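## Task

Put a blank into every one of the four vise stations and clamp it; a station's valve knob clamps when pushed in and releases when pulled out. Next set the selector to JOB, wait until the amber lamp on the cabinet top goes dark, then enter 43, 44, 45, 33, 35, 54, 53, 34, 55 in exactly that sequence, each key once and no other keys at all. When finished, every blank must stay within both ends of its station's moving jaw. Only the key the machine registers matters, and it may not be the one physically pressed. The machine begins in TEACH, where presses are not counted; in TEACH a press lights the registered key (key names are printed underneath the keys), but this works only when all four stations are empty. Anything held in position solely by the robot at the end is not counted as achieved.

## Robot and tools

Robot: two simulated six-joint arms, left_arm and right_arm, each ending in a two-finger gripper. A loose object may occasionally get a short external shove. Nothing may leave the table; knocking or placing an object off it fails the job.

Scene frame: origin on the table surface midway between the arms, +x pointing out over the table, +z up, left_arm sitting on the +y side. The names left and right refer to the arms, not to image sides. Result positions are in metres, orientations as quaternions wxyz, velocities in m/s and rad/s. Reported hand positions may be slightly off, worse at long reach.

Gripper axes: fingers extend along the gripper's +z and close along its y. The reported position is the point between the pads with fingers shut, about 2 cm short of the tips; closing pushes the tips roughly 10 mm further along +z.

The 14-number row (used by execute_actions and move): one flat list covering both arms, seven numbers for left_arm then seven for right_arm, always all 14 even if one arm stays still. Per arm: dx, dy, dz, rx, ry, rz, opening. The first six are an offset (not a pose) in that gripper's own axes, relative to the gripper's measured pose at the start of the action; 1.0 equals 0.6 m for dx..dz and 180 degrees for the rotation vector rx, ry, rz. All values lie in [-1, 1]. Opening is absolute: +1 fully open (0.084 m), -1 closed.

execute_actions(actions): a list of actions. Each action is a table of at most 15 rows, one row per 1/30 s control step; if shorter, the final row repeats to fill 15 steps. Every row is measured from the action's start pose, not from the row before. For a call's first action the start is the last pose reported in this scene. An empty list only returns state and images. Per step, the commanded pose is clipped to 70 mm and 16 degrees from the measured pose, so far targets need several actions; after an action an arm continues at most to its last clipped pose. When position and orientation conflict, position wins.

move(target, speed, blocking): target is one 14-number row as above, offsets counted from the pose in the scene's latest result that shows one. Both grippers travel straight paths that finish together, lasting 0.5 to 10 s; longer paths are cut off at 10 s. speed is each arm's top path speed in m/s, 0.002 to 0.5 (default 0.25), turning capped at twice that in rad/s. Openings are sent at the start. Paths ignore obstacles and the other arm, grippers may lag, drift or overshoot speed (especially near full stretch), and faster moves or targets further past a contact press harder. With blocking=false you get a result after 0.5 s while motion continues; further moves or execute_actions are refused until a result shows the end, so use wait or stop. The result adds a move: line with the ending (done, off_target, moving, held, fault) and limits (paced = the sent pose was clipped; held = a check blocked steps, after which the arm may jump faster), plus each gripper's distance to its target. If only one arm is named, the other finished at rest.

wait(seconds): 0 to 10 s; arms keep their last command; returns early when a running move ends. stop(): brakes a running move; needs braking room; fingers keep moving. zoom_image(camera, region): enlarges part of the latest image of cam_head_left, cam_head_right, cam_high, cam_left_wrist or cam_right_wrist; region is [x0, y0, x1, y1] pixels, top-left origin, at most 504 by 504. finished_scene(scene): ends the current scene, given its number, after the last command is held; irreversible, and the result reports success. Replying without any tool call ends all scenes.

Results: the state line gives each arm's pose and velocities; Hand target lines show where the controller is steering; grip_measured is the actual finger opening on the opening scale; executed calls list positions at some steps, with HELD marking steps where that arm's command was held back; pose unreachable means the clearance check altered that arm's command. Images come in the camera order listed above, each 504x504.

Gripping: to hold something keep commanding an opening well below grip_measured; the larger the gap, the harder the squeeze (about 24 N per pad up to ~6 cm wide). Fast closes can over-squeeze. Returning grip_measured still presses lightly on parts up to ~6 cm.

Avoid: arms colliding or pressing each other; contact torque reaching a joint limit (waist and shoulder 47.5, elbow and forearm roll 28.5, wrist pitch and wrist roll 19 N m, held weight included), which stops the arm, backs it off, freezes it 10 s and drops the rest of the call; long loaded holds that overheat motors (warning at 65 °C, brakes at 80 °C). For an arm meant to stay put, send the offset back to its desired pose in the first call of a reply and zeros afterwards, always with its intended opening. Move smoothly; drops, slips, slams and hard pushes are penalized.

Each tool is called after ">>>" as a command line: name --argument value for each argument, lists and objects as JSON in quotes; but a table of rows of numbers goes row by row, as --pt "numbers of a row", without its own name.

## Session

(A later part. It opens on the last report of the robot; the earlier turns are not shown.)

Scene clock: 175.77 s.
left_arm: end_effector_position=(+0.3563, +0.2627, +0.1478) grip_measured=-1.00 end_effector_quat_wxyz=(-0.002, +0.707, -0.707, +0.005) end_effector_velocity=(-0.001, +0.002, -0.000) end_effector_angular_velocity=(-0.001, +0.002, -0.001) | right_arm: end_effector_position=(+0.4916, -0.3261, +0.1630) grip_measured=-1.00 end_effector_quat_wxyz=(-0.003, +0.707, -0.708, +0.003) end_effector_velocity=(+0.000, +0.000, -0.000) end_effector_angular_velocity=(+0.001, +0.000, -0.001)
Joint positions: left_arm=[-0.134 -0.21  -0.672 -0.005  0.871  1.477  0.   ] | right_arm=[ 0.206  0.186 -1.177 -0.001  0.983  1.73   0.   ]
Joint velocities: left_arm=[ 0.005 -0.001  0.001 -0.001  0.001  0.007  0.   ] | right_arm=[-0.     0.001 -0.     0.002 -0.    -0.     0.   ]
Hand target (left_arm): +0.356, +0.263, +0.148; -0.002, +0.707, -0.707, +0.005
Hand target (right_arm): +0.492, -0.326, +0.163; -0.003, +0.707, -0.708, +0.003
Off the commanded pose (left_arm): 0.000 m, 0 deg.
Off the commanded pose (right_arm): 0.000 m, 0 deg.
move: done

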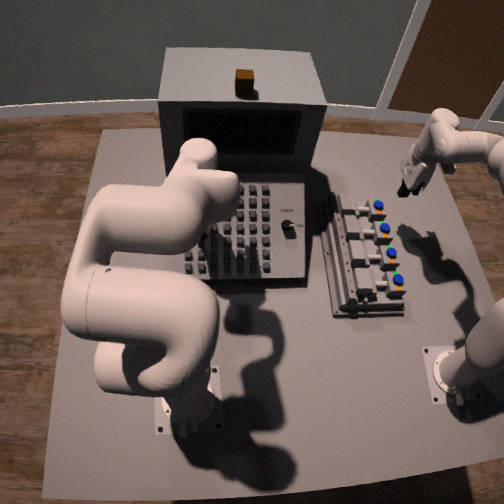

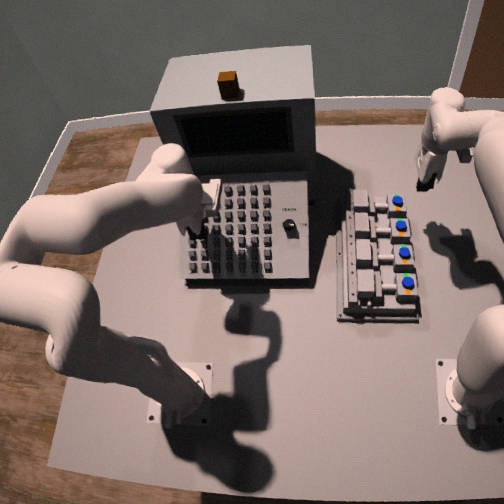

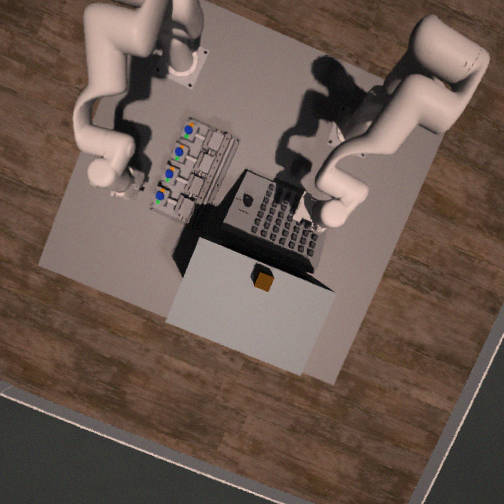

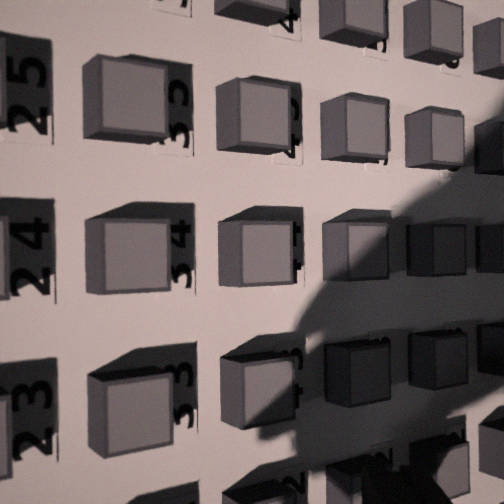

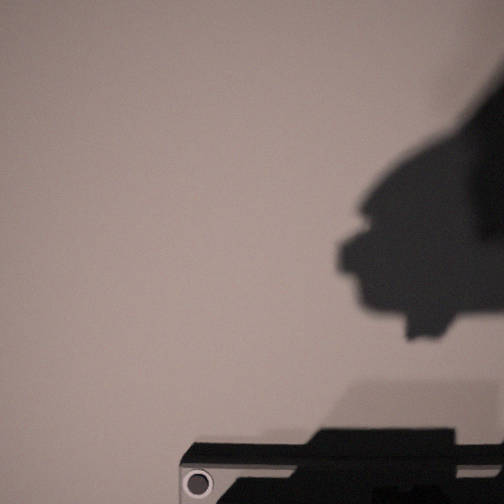

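>>> move --target '[0,0.001,0.044,0,0,0,-1,0,0,0,0,0,0,-1]' --speed 0.08

>>> move --target '[0,0,-0.044,-0.001,0,0,-1,0,0,0,0,0,0,-1]'

>>> move --target '[0.0575,-0.092,-0.058,0,0,0,-1,0,0,0,0,0,0,-1]' --speed 0.15

Scene clock: 177.10 s.
left_arm: end_effector_position=(+0.3571, +0.2626, +0.1253) grip_measured=-1.00 end_effector_quat_wxyz=(-0.004, +0.707, -0.707, +0.007) end_effector_velocity=(+0.001, -0.000, -0.004) end_effector_angular_velocity=(+0.000, -0.005, -0.001) | right_arm: end_effector_position=(+0.4916, -0.3261, +0.1630) grip_measured=-1.00 end_effector_quat_wxyz=(-0.003, +0.707, -0.708, +0.003) end_effector_velocity=(-0.001, -0.000, -0.002) end_effector_angular_velocity=(-0.000, +0.003, -0.000)
Joint positions: left_arm=[-0.134 -0.168 -0.639 -0.005  0.791  1.477  0.   ] | right_arm=[ 0.206  0.186 -1.177 -0.001  0.983  1.73   0.   ]
Joint velocities: left_arm=[-0.     0.01   0.005  0.001 -0.019  0.     0.   ] | right_arm=[ 0.     0.002  0.001 -0.    -0.     0.     0.   ]
Hand target (left_arm): +0.356, +0.263, +0.121; -0.002, +0.707, -0.707, +0.005
Hand target (right_arm): +0.492, -0.326, +0.163; -0.003, +0.707, -0.708, +0.003
Off the commanded pose (left_arm): 0.004 m, 0 deg.
Off the commanded pose (right_arm): 0.000 m, 0 deg.
move: off_target (left_arm)

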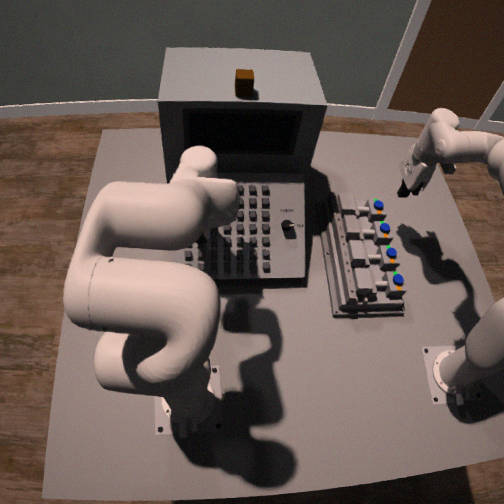

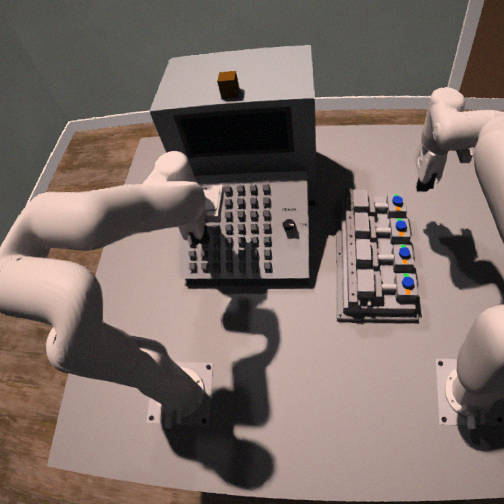

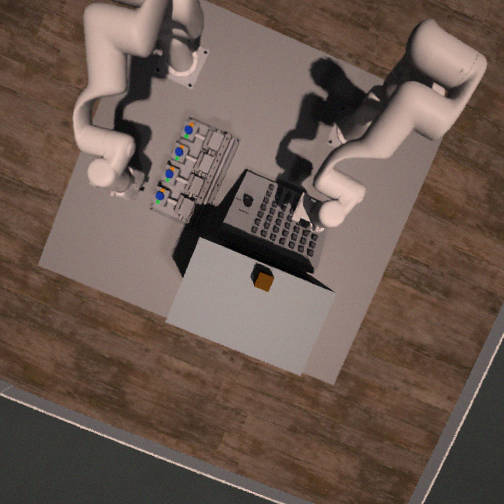

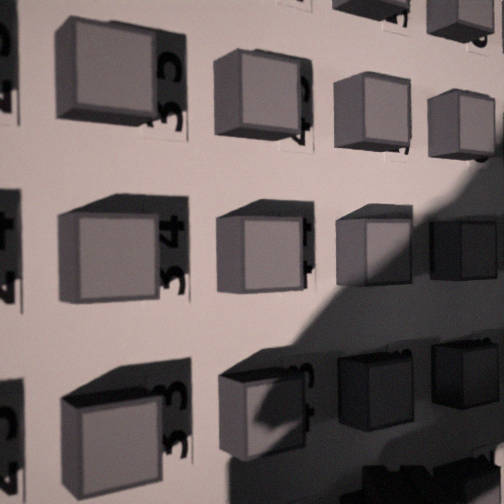

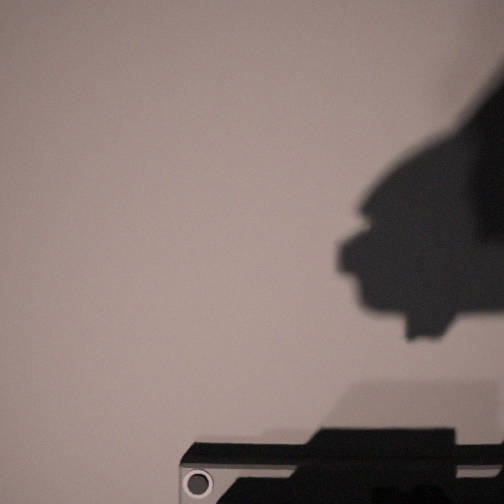

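Scene clock: 177.93 s.
left_arm: end_effector_position=(+0.3565, +0.2627, +0.1512) grip_measured=-1.00 end_effector_quat_wxyz=(-0.002, +0.707, -0.707, +0.006) end_effector_velocity=(+0.000, +0.000, +0.003) end_effector_angular_velocity=(-0.000, -0.002, +0.000) | right_arm: end_effector_position=(+0.4916, -0.3261, +0.1630) grip_measured=-1.00 end_effector_quat_wxyz=(-0.003, +0.707, -0.708, +0.003) end_effector_velocity=(+0.000, +0.000, +0.000) end_effector_angular_velocity=(+0.000, -0.000, +0.000)
Joint positions: left_arm=[-0.134 -0.216 -0.677 -0.005  0.88   1.478  0.   ] | right_arm=[ 0.206  0.186 -1.177 -0.001  0.983  1.73   0.   ]
Joint velocities: left_arm=[ 0.    -0.005 -0.004  0.     0.007 -0.     0.   ] | right_arm=[ 0.    -0.    -0.001  0.     0.    -0.     0.   ]
Hand target (left_arm): +0.357, +0.263, +0.152; -0.003, +0.707, -0.707, +0.006
Hand target (right_arm): +0.492, -0.326, +0.163; -0.003, +0.707, -0.708, +0.003
Off the commanded pose (left_arm): 0.001 m, 0 deg.
Off the commanded pose (right_arm): 0.000 m, 0 deg.
move: done

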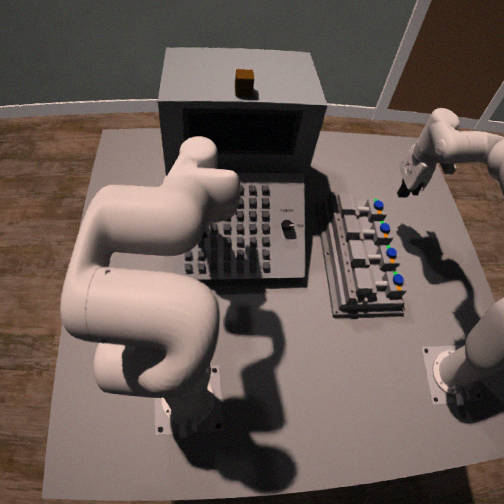

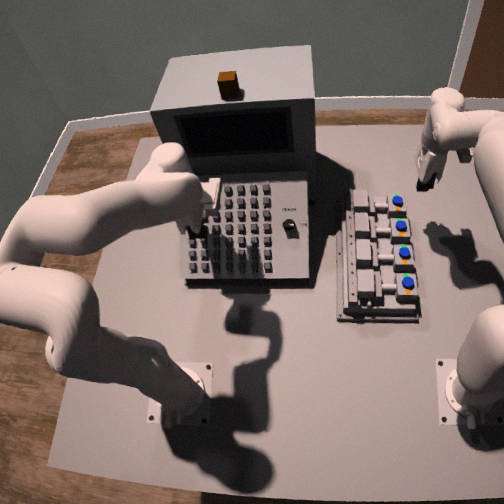

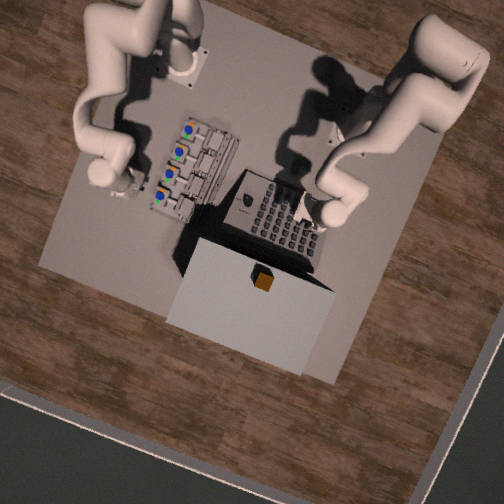

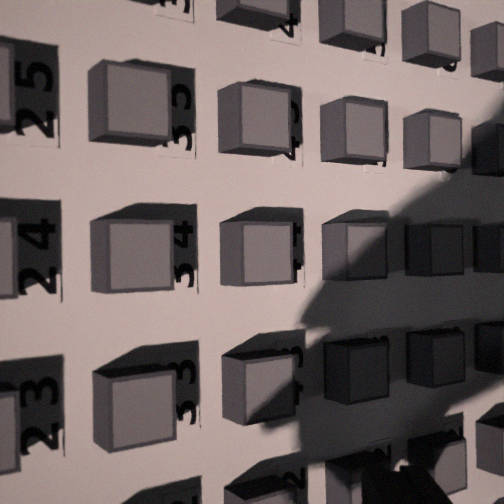

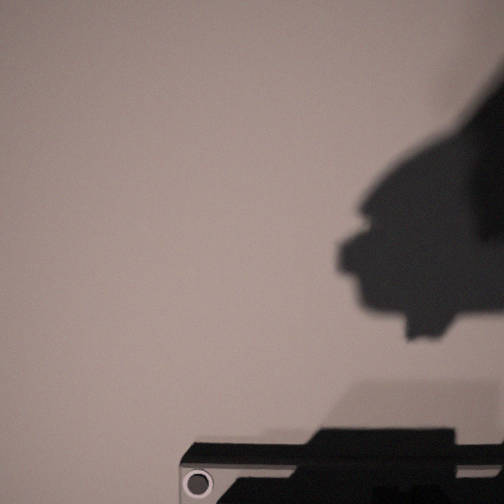

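Scene clock: 178.90 s.
left_arm: end_effector_position=(+0.4108, +0.2283, +0.1865) grip_measured=-1.00 end_effector_quat_wxyz=(-0.002, +0.707, -0.707, +0.006) end_effector_velocity=(+0.003, -0.001, +0.002) end_effector_angular_velocity=(-0.001, -0.001, +0.002) | right_arm: end_effector_position=(+0.4916, -0.3261, +0.1630) grip_measured=-1.00 end_effector_quat_wxyz=(-0.003, +0.707, -0.708, +0.003) end_effector_velocity=(-0.000, +0.000, -0.001) end_effector_angular_velocity=(-0.000, +0.001, +0.001)
Joint positions: left_arm=[-0.199 -0.068 -0.94  -0.004  0.996  1.411  0.   ] | right_arm=[ 0.206  0.186 -1.177 -0.001  0.983  1.73   0.   ]
Joint velocities: left_arm=[-0.001  0.007 -0.013 -0.001  0.005 -0.002  0.   ] | right_arm=[ 0.     0.001 -0.     0.    -0.    -0.     0.   ]
Hand target (left_arm): +0.411, +0.228, +0.187; -0.002, +0.707, -0.707, +0.006
Hand target (right_arm): +0.492, -0.326, +0.163; -0.003, +0.707, -0.708, +0.003
Off the commanded pose (left_arm): 0.000 m, 0 deg.
Off the commanded pose (right_arm): 0.000 m, 0 deg.
move: done

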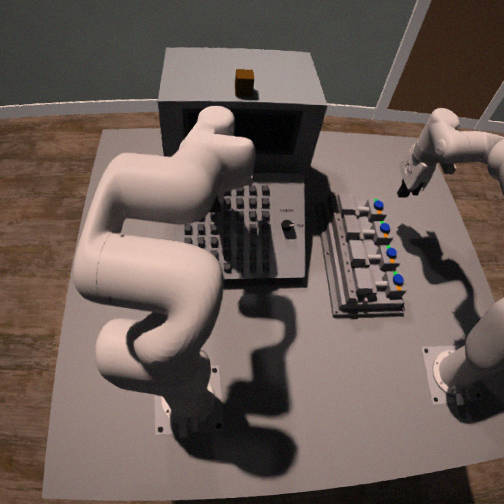

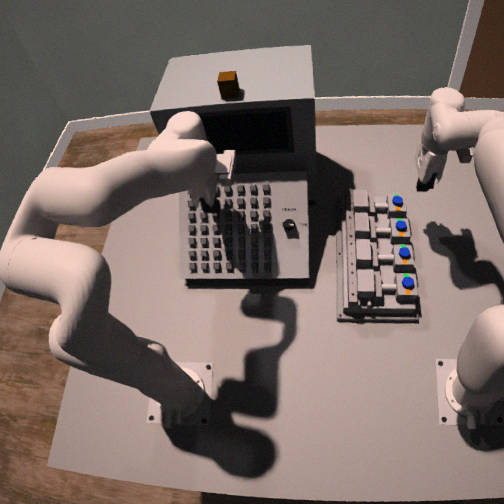

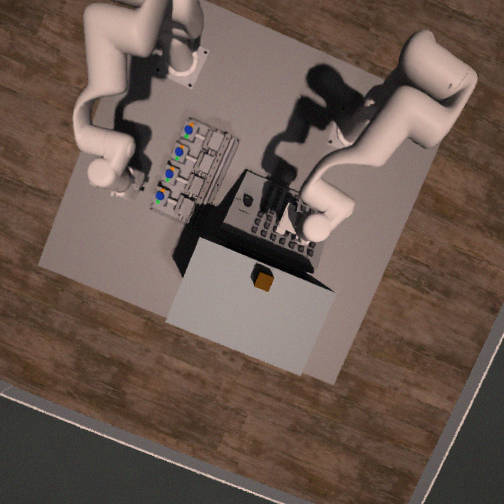

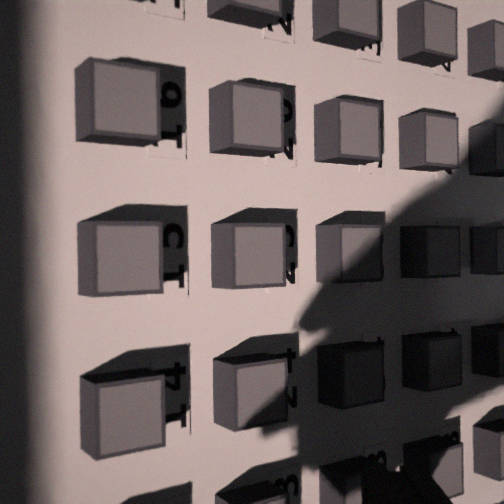

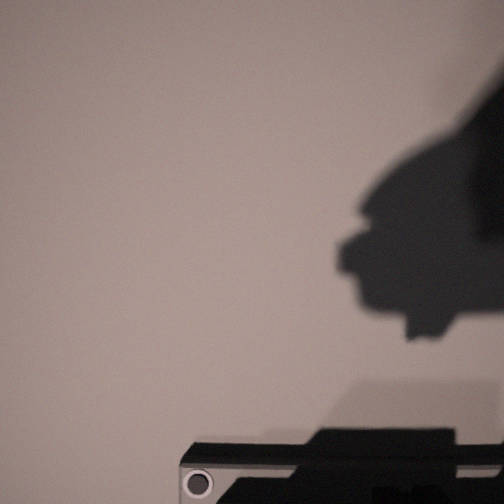

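>>> move --target '[0,-0.001,0.046,0,0,0,-1,0,0,0,0,0,0,-1]' --speed 0.08

>>> move --target '[0,0,-0.042,-0.001,0,0,-1,0,0,0,0,0,0,-1]'

>>> move --target '[0.0575,0.094,0.058,0,0,0,-1,0,0,0,0,0,0,-1]' --speed 0.15

Scene clock: 180.47 s.
left_arm: end_effector_position=(+0.4126, +0.2281, +0.1635) grip_measured=-1.00 end_effector_quat_wxyz=(-0.004, +0.707, -0.707, +0.008) end_effector_velocity=(+0.001, -0.000, -0.004) end_effector_angular_velocity=(-0.001, -0.004, +0.001) | right_arm: end_effector_position=(+0.4916, -0.3261, +0.1630) grip_measured=-1.00 end_effector_quat_wxyz=(-0.003, +0.707, -0.708, +0.003) end_effector_velocity=(+0.001, +0.000, +0.001) end_effector_angular_velocity=(+0.001, -0.002, -0.000)
Joint positions: left_arm=[-0.199 -0.036 -0.904 -0.004  0.922  1.412  0.   ] | right_arm=[ 0.206  0.186 -1.177 -0.001  0.983  1.73   0.   ]
Joint velocities: left_arm=[ 0.     0.006  0.008 -0.001 -0.018  0.     0.   ] | right_arm=[ 0.    -0.001 -0.002  0.    -0.     0.     0.   ]
Hand target (left_arm): +0.412, +0.228, +0.159; -0.002, +0.707, -0.707, +0.006
Hand target (right_arm): +0.492, -0.326, +0.163; -0.003, +0.707, -0.708, +0.003
Off the commanded pose (left_arm): 0.005 m, 0 deg.
Off the commanded pose (right_arm): 0.000 m, 0 deg.
move: off_target (left_arm)

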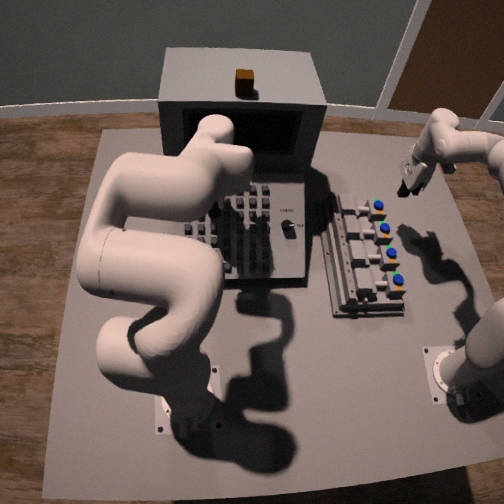

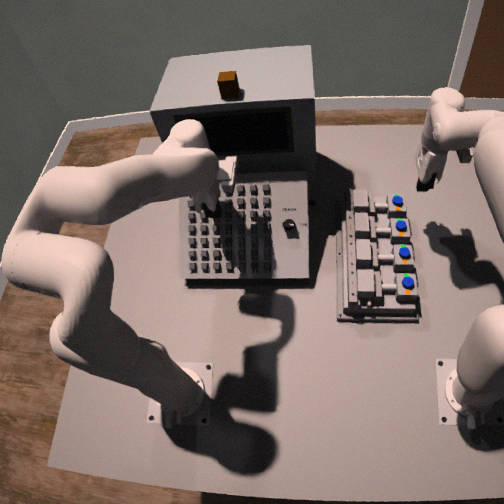

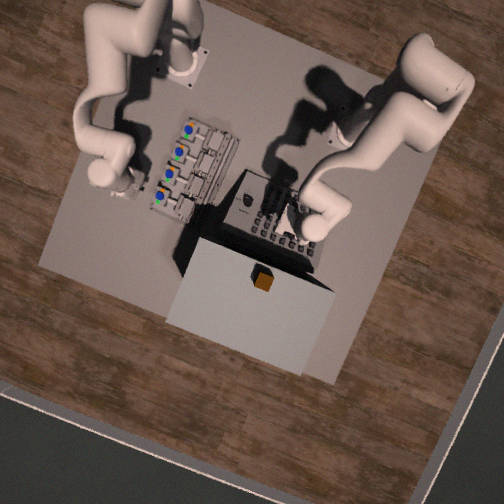

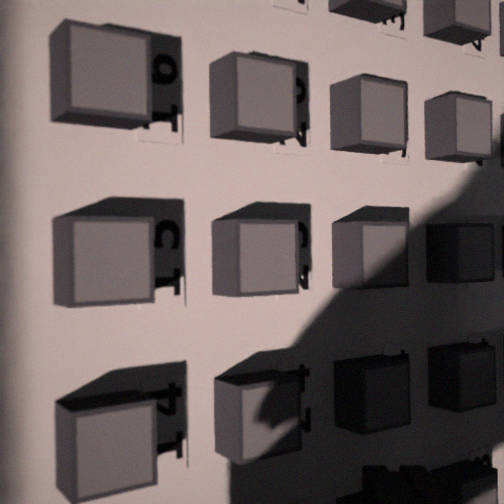

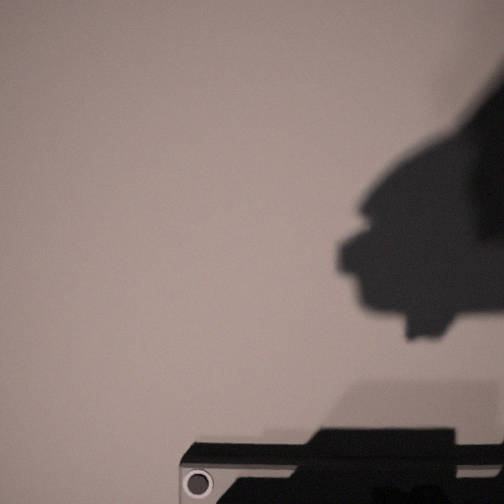

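Scene clock: 181.27 s.
left_arm: end_effector_position=(+0.4120, +0.2282, +0.1880) grip_measured=-1.00 end_effector_quat_wxyz=(-0.002, +0.707, -0.707, +0.007) end_effector_velocity=(+0.000, -0.000, +0.004) end_effector_angular_velocity=(-0.000, -0.002, -0.000) | right_arm: end_effector_position=(+0.4916, -0.3261, +0.1630) grip_measured=-1.00 end_effector_quat_wxyz=(-0.003, +0.707, -0.708, +0.003) end_effector_velocity=(-0.000, +0.000, -0.000) end_effector_angular_velocity=(+0.002, +0.001, -0.001)
Joint positions: left_arm=[-0.199 -0.067 -0.945 -0.005  0.999  1.412  0.   ] | right_arm=[ 0.206  0.186 -1.177 -0.001  0.983  1.73   0.   ]
Joint velocities: left_arm=[-0.    -0.005 -0.005  0.     0.008 -0.     0.   ] | right_arm=[-0.     0.001 -0.     0.002 -0.    -0.     0.   ]
Hand target (left_arm): +0.412, +0.228, +0.189; -0.002, +0.707, -0.707, +0.007
Hand target (right_arm): +0.492, -0.326, +0.163; -0.003, +0.707, -0.708, +0.003
Off the commanded pose (left_arm): 0.001 m, 0 deg.
Off the commanded pose (right_arm): 0.000 m, 0 deg.
move: done

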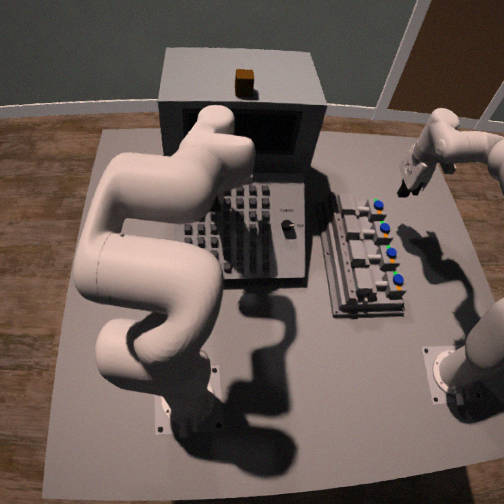

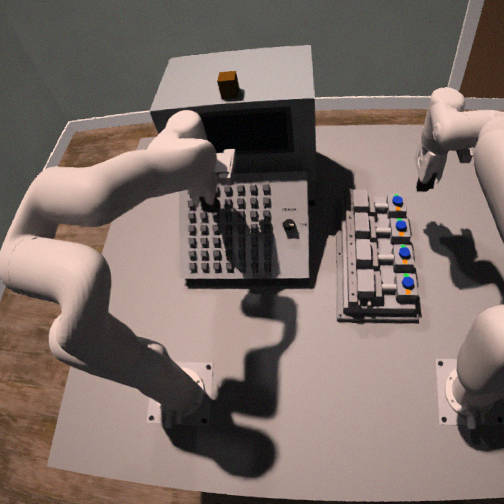

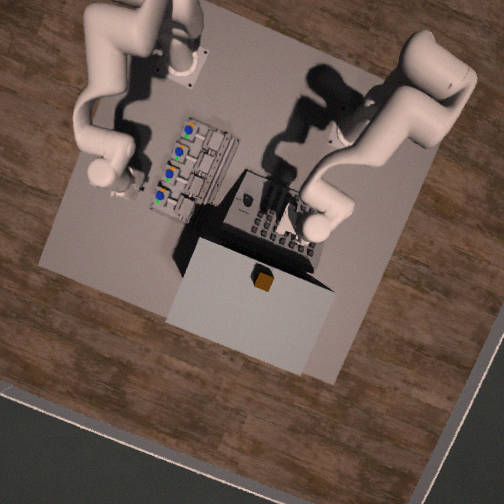

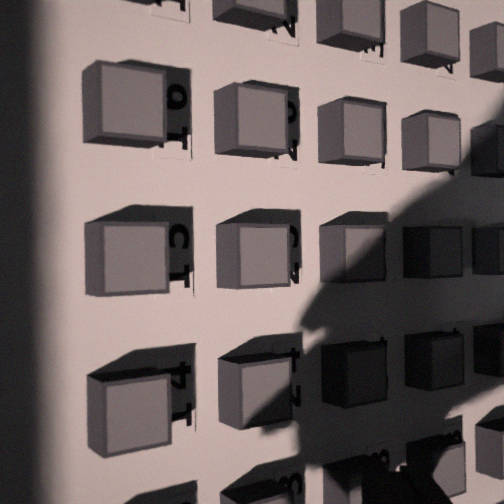

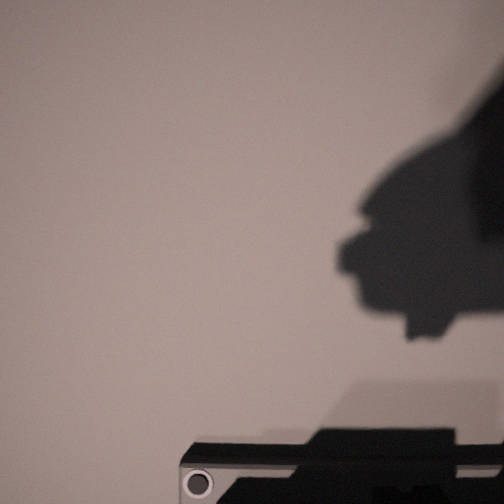

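Scene clock: 182.23 s.
left_arm: end_effector_position=(+0.3562, +0.1939, +0.1529) grip_measured=-1.00 end_effector_quat_wxyz=(-0.002, +0.707, -0.707, +0.007) end_effector_velocity=(-0.003, -0.001, -0.002) end_effector_angular_velocity=(+0.000, +0.003, +0.001) | right_arm: end_effector_position=(+0.4916, -0.3261, +0.1630) grip_measured=-1.00 end_effector_quat_wxyz=(-0.003, +0.707, -0.708, +0.003) end_effector_velocity=(-0.000, -0.000, -0.001) end_effector_angular_velocity=(+0.000, +0.002, -0.000)
Joint positions: left_arm=[-0.308 -0.176 -0.721 -0.004  0.883  1.303  0.   ] | right_arm=[ 0.206  0.186 -1.177 -0.001  0.983  1.73   0.   ]
Joint velocities: left_arm=[-0.005 -0.004  0.009 -0.    -0.003 -0.006  0.   ] | right_arm=[-0.     0.001  0.001  0.001  0.    -0.     0.   ]
Hand target (left_arm): +0.356, +0.194, +0.153; -0.002, +0.707, -0.707, +0.007
Hand target (right_arm): +0.492, -0.326, +0.163; -0.003, +0.707, -0.708, +0.003
Off the commanded pose (left_arm): 0.000 m, 0 deg.
Off the commanded pose (right_arm): 0.000 m, 0 deg.
move: done

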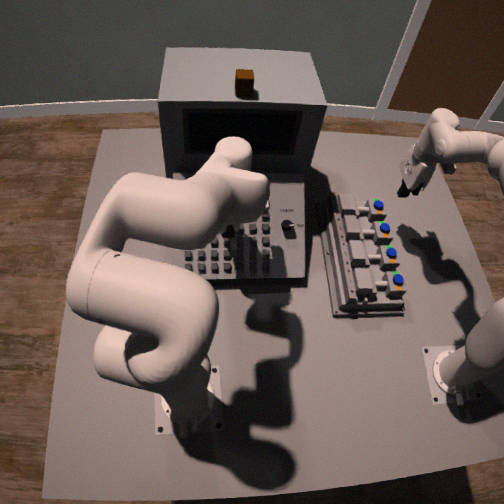

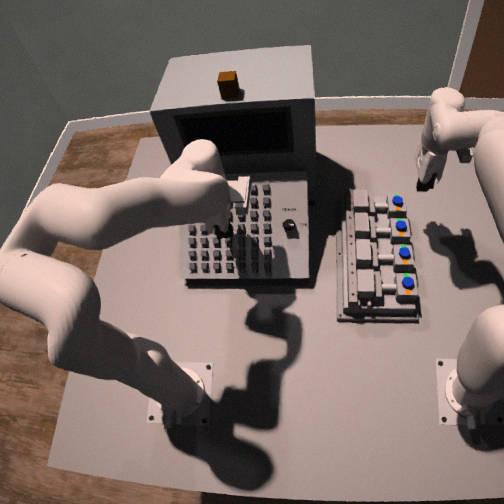

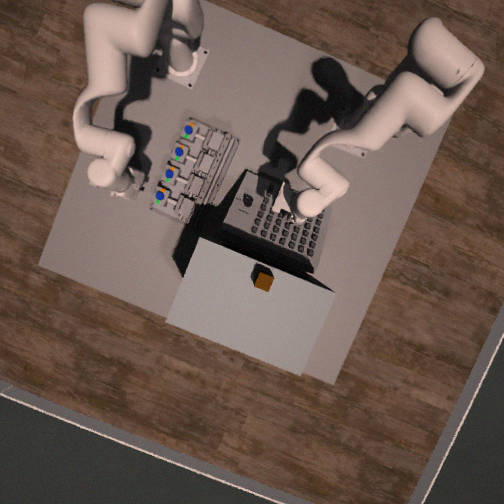

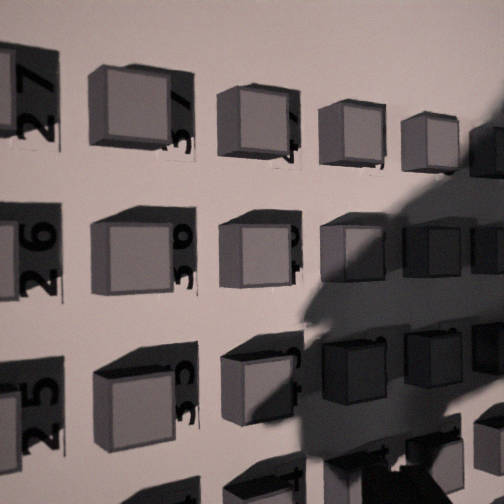

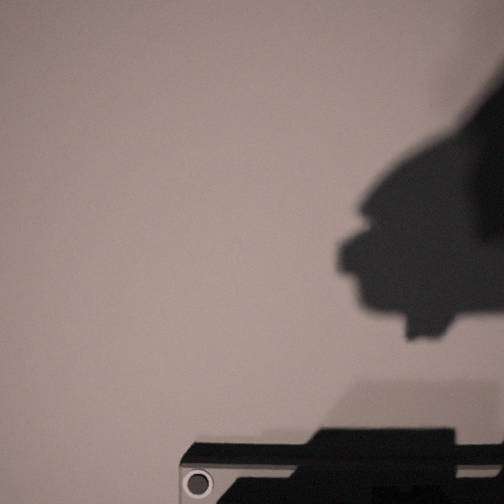

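>>> move --target '[0,0.001,0.052,0,0,0,-1,0,0,0,0,0,0,-1]' --speed 0.08

>>> move --target '[0,0,-0.07,0,0,0,-1,0,0,0,0,0,0,-1]'

Scene clock: 183.43 s.
left_arm: end_effector_position=(+0.3568, +0.1936, +0.1254) grip_measured=-1.00 end_effector_quat_wxyz=(-0.003, +0.707, -0.707, +0.008) end_effector_velocity=(+0.001, -0.001, -0.003) end_effector_angular_velocity=(-0.002, -0.005, +0.000) | right_arm: end_effector_position=(+0.4916, -0.3261, +0.1630) grip_measured=-1.00 end_effector_quat_wxyz=(-0.003, +0.707, -0.708, +0.003) end_effector_velocity=(+0.000, +0.000, +0.001) end_effector_angular_velocity=(-0.000, -0.001, +0.001)
Joint positions: left_arm=[-0.308 -0.127 -0.682 -0.004  0.791  1.302  0.   ] | right_arm=[ 0.206  0.186 -1.177 -0.001  0.983  1.73   0.   ]
Joint velocities: left_arm=[-0.     0.008  0.004 -0.001 -0.018  0.     0.   ] | right_arm=[ 0.    -0.001 -0.    -0.     0.    -0.     0.   ]
Hand target (left_arm): +0.356, +0.194, +0.122; -0.002, +0.707, -0.707, +0.007
Hand target (right_arm): +0.492, -0.326, +0.163; -0.003, +0.707, -0.708, +0.003
Off the commanded pose (left_arm): 0.004 m, 0 deg.
Off the commanded pose (right_arm): 0.000 m, 0 deg.
move: off_target (left_arm)

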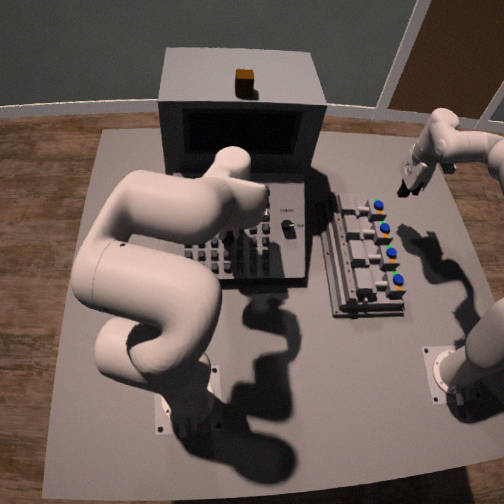

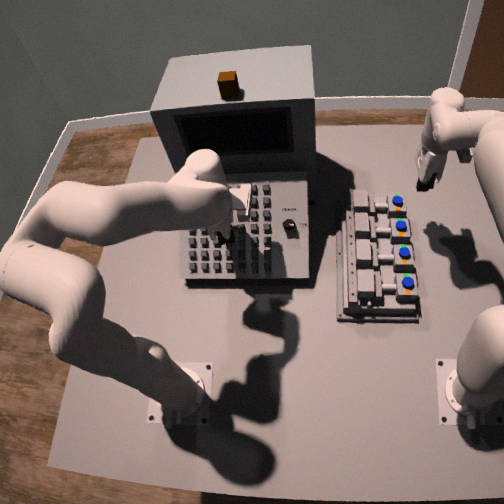

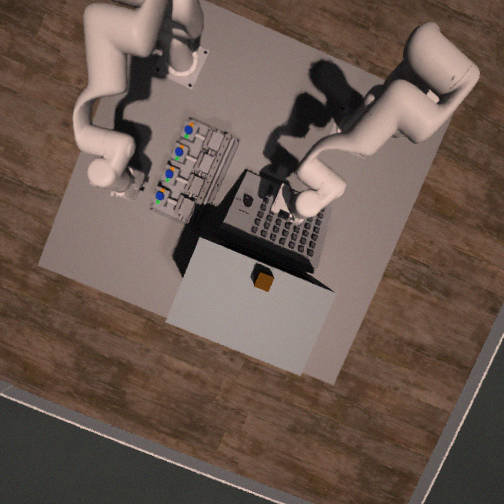

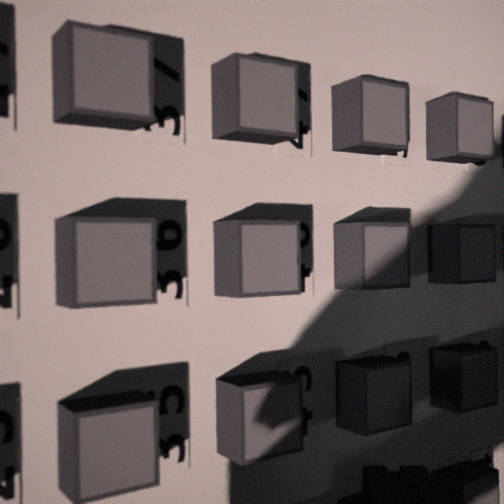

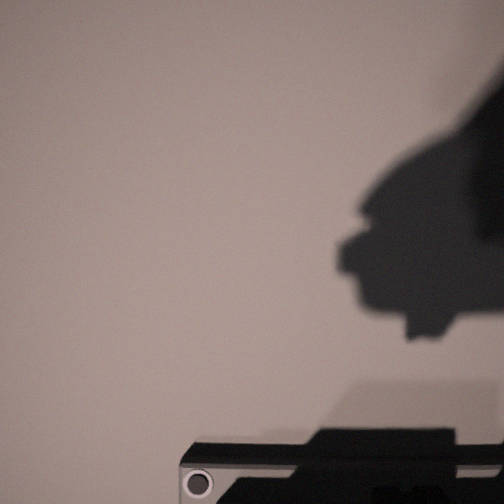

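Scene clock: 184.30 s.
left_arm: end_effector_position=(+0.3559, +0.1938, +0.1668) grip_measured=-1.00 end_effector_quat_wxyz=(-0.003, +0.707, -0.707, +0.008) end_effector_velocity=(+0.001, -0.000, +0.004) end_effector_angular_velocity=(-0.001, -0.005, -0.000) | right_arm: end_effector_position=(+0.4916, -0.3261, +0.1630) grip_measured=-1.00 end_effector_quat_wxyz=(-0.003, +0.707, -0.708, +0.003) end_effector_velocity=(+0.000, -0.000, +0.001) end_effector_angular_velocity=(-0.001, -0.002, +0.001)
Joint positions: left_arm=[-0.308 -0.202 -0.738 -0.004  0.923  1.302  0.   ] | right_arm=[ 0.206  0.186 -1.177 -0.001  0.983  1.73   0.   ]
Joint velocities: left_arm=[ 0.    -0.006 -0.006  0.001  0.007  0.     0.   ] | right_arm=[-0.    -0.002 -0.001 -0.002  0.     0.     0.   ]
Hand target (left_arm): +0.356, +0.194, +0.167; -0.003, +0.707, -0.707, +0.008
Hand target (right_arm): +0.492, -0.326, +0.163; -0.003, +0.707, -0.708, +0.003
Off the commanded pose (left_arm): 0.001 m, 0 deg.
Off the commanded pose (right_arm): 0.000 m, 0 deg.
move: done

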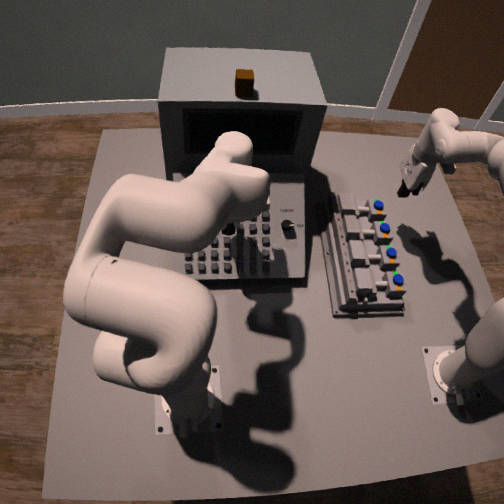

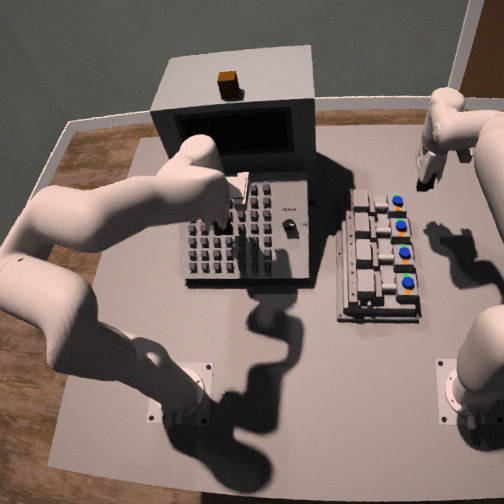

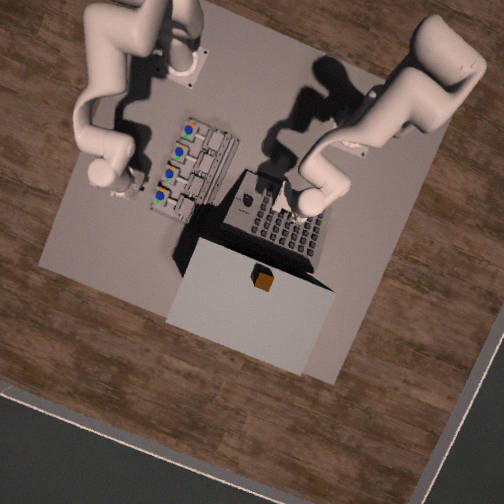

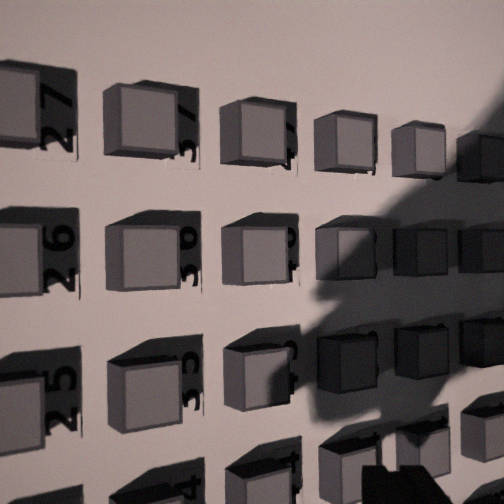

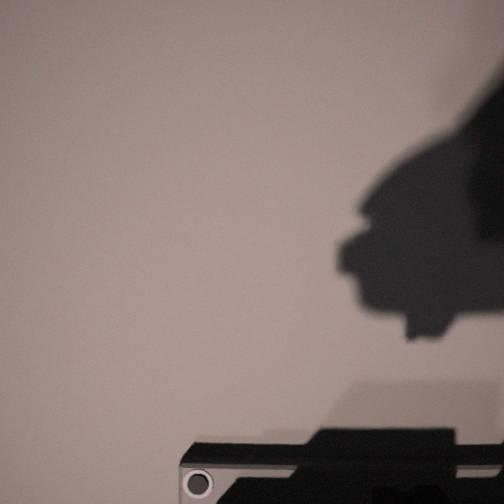

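>>> finished_scene --scene 2

The scene is finished: the task was done.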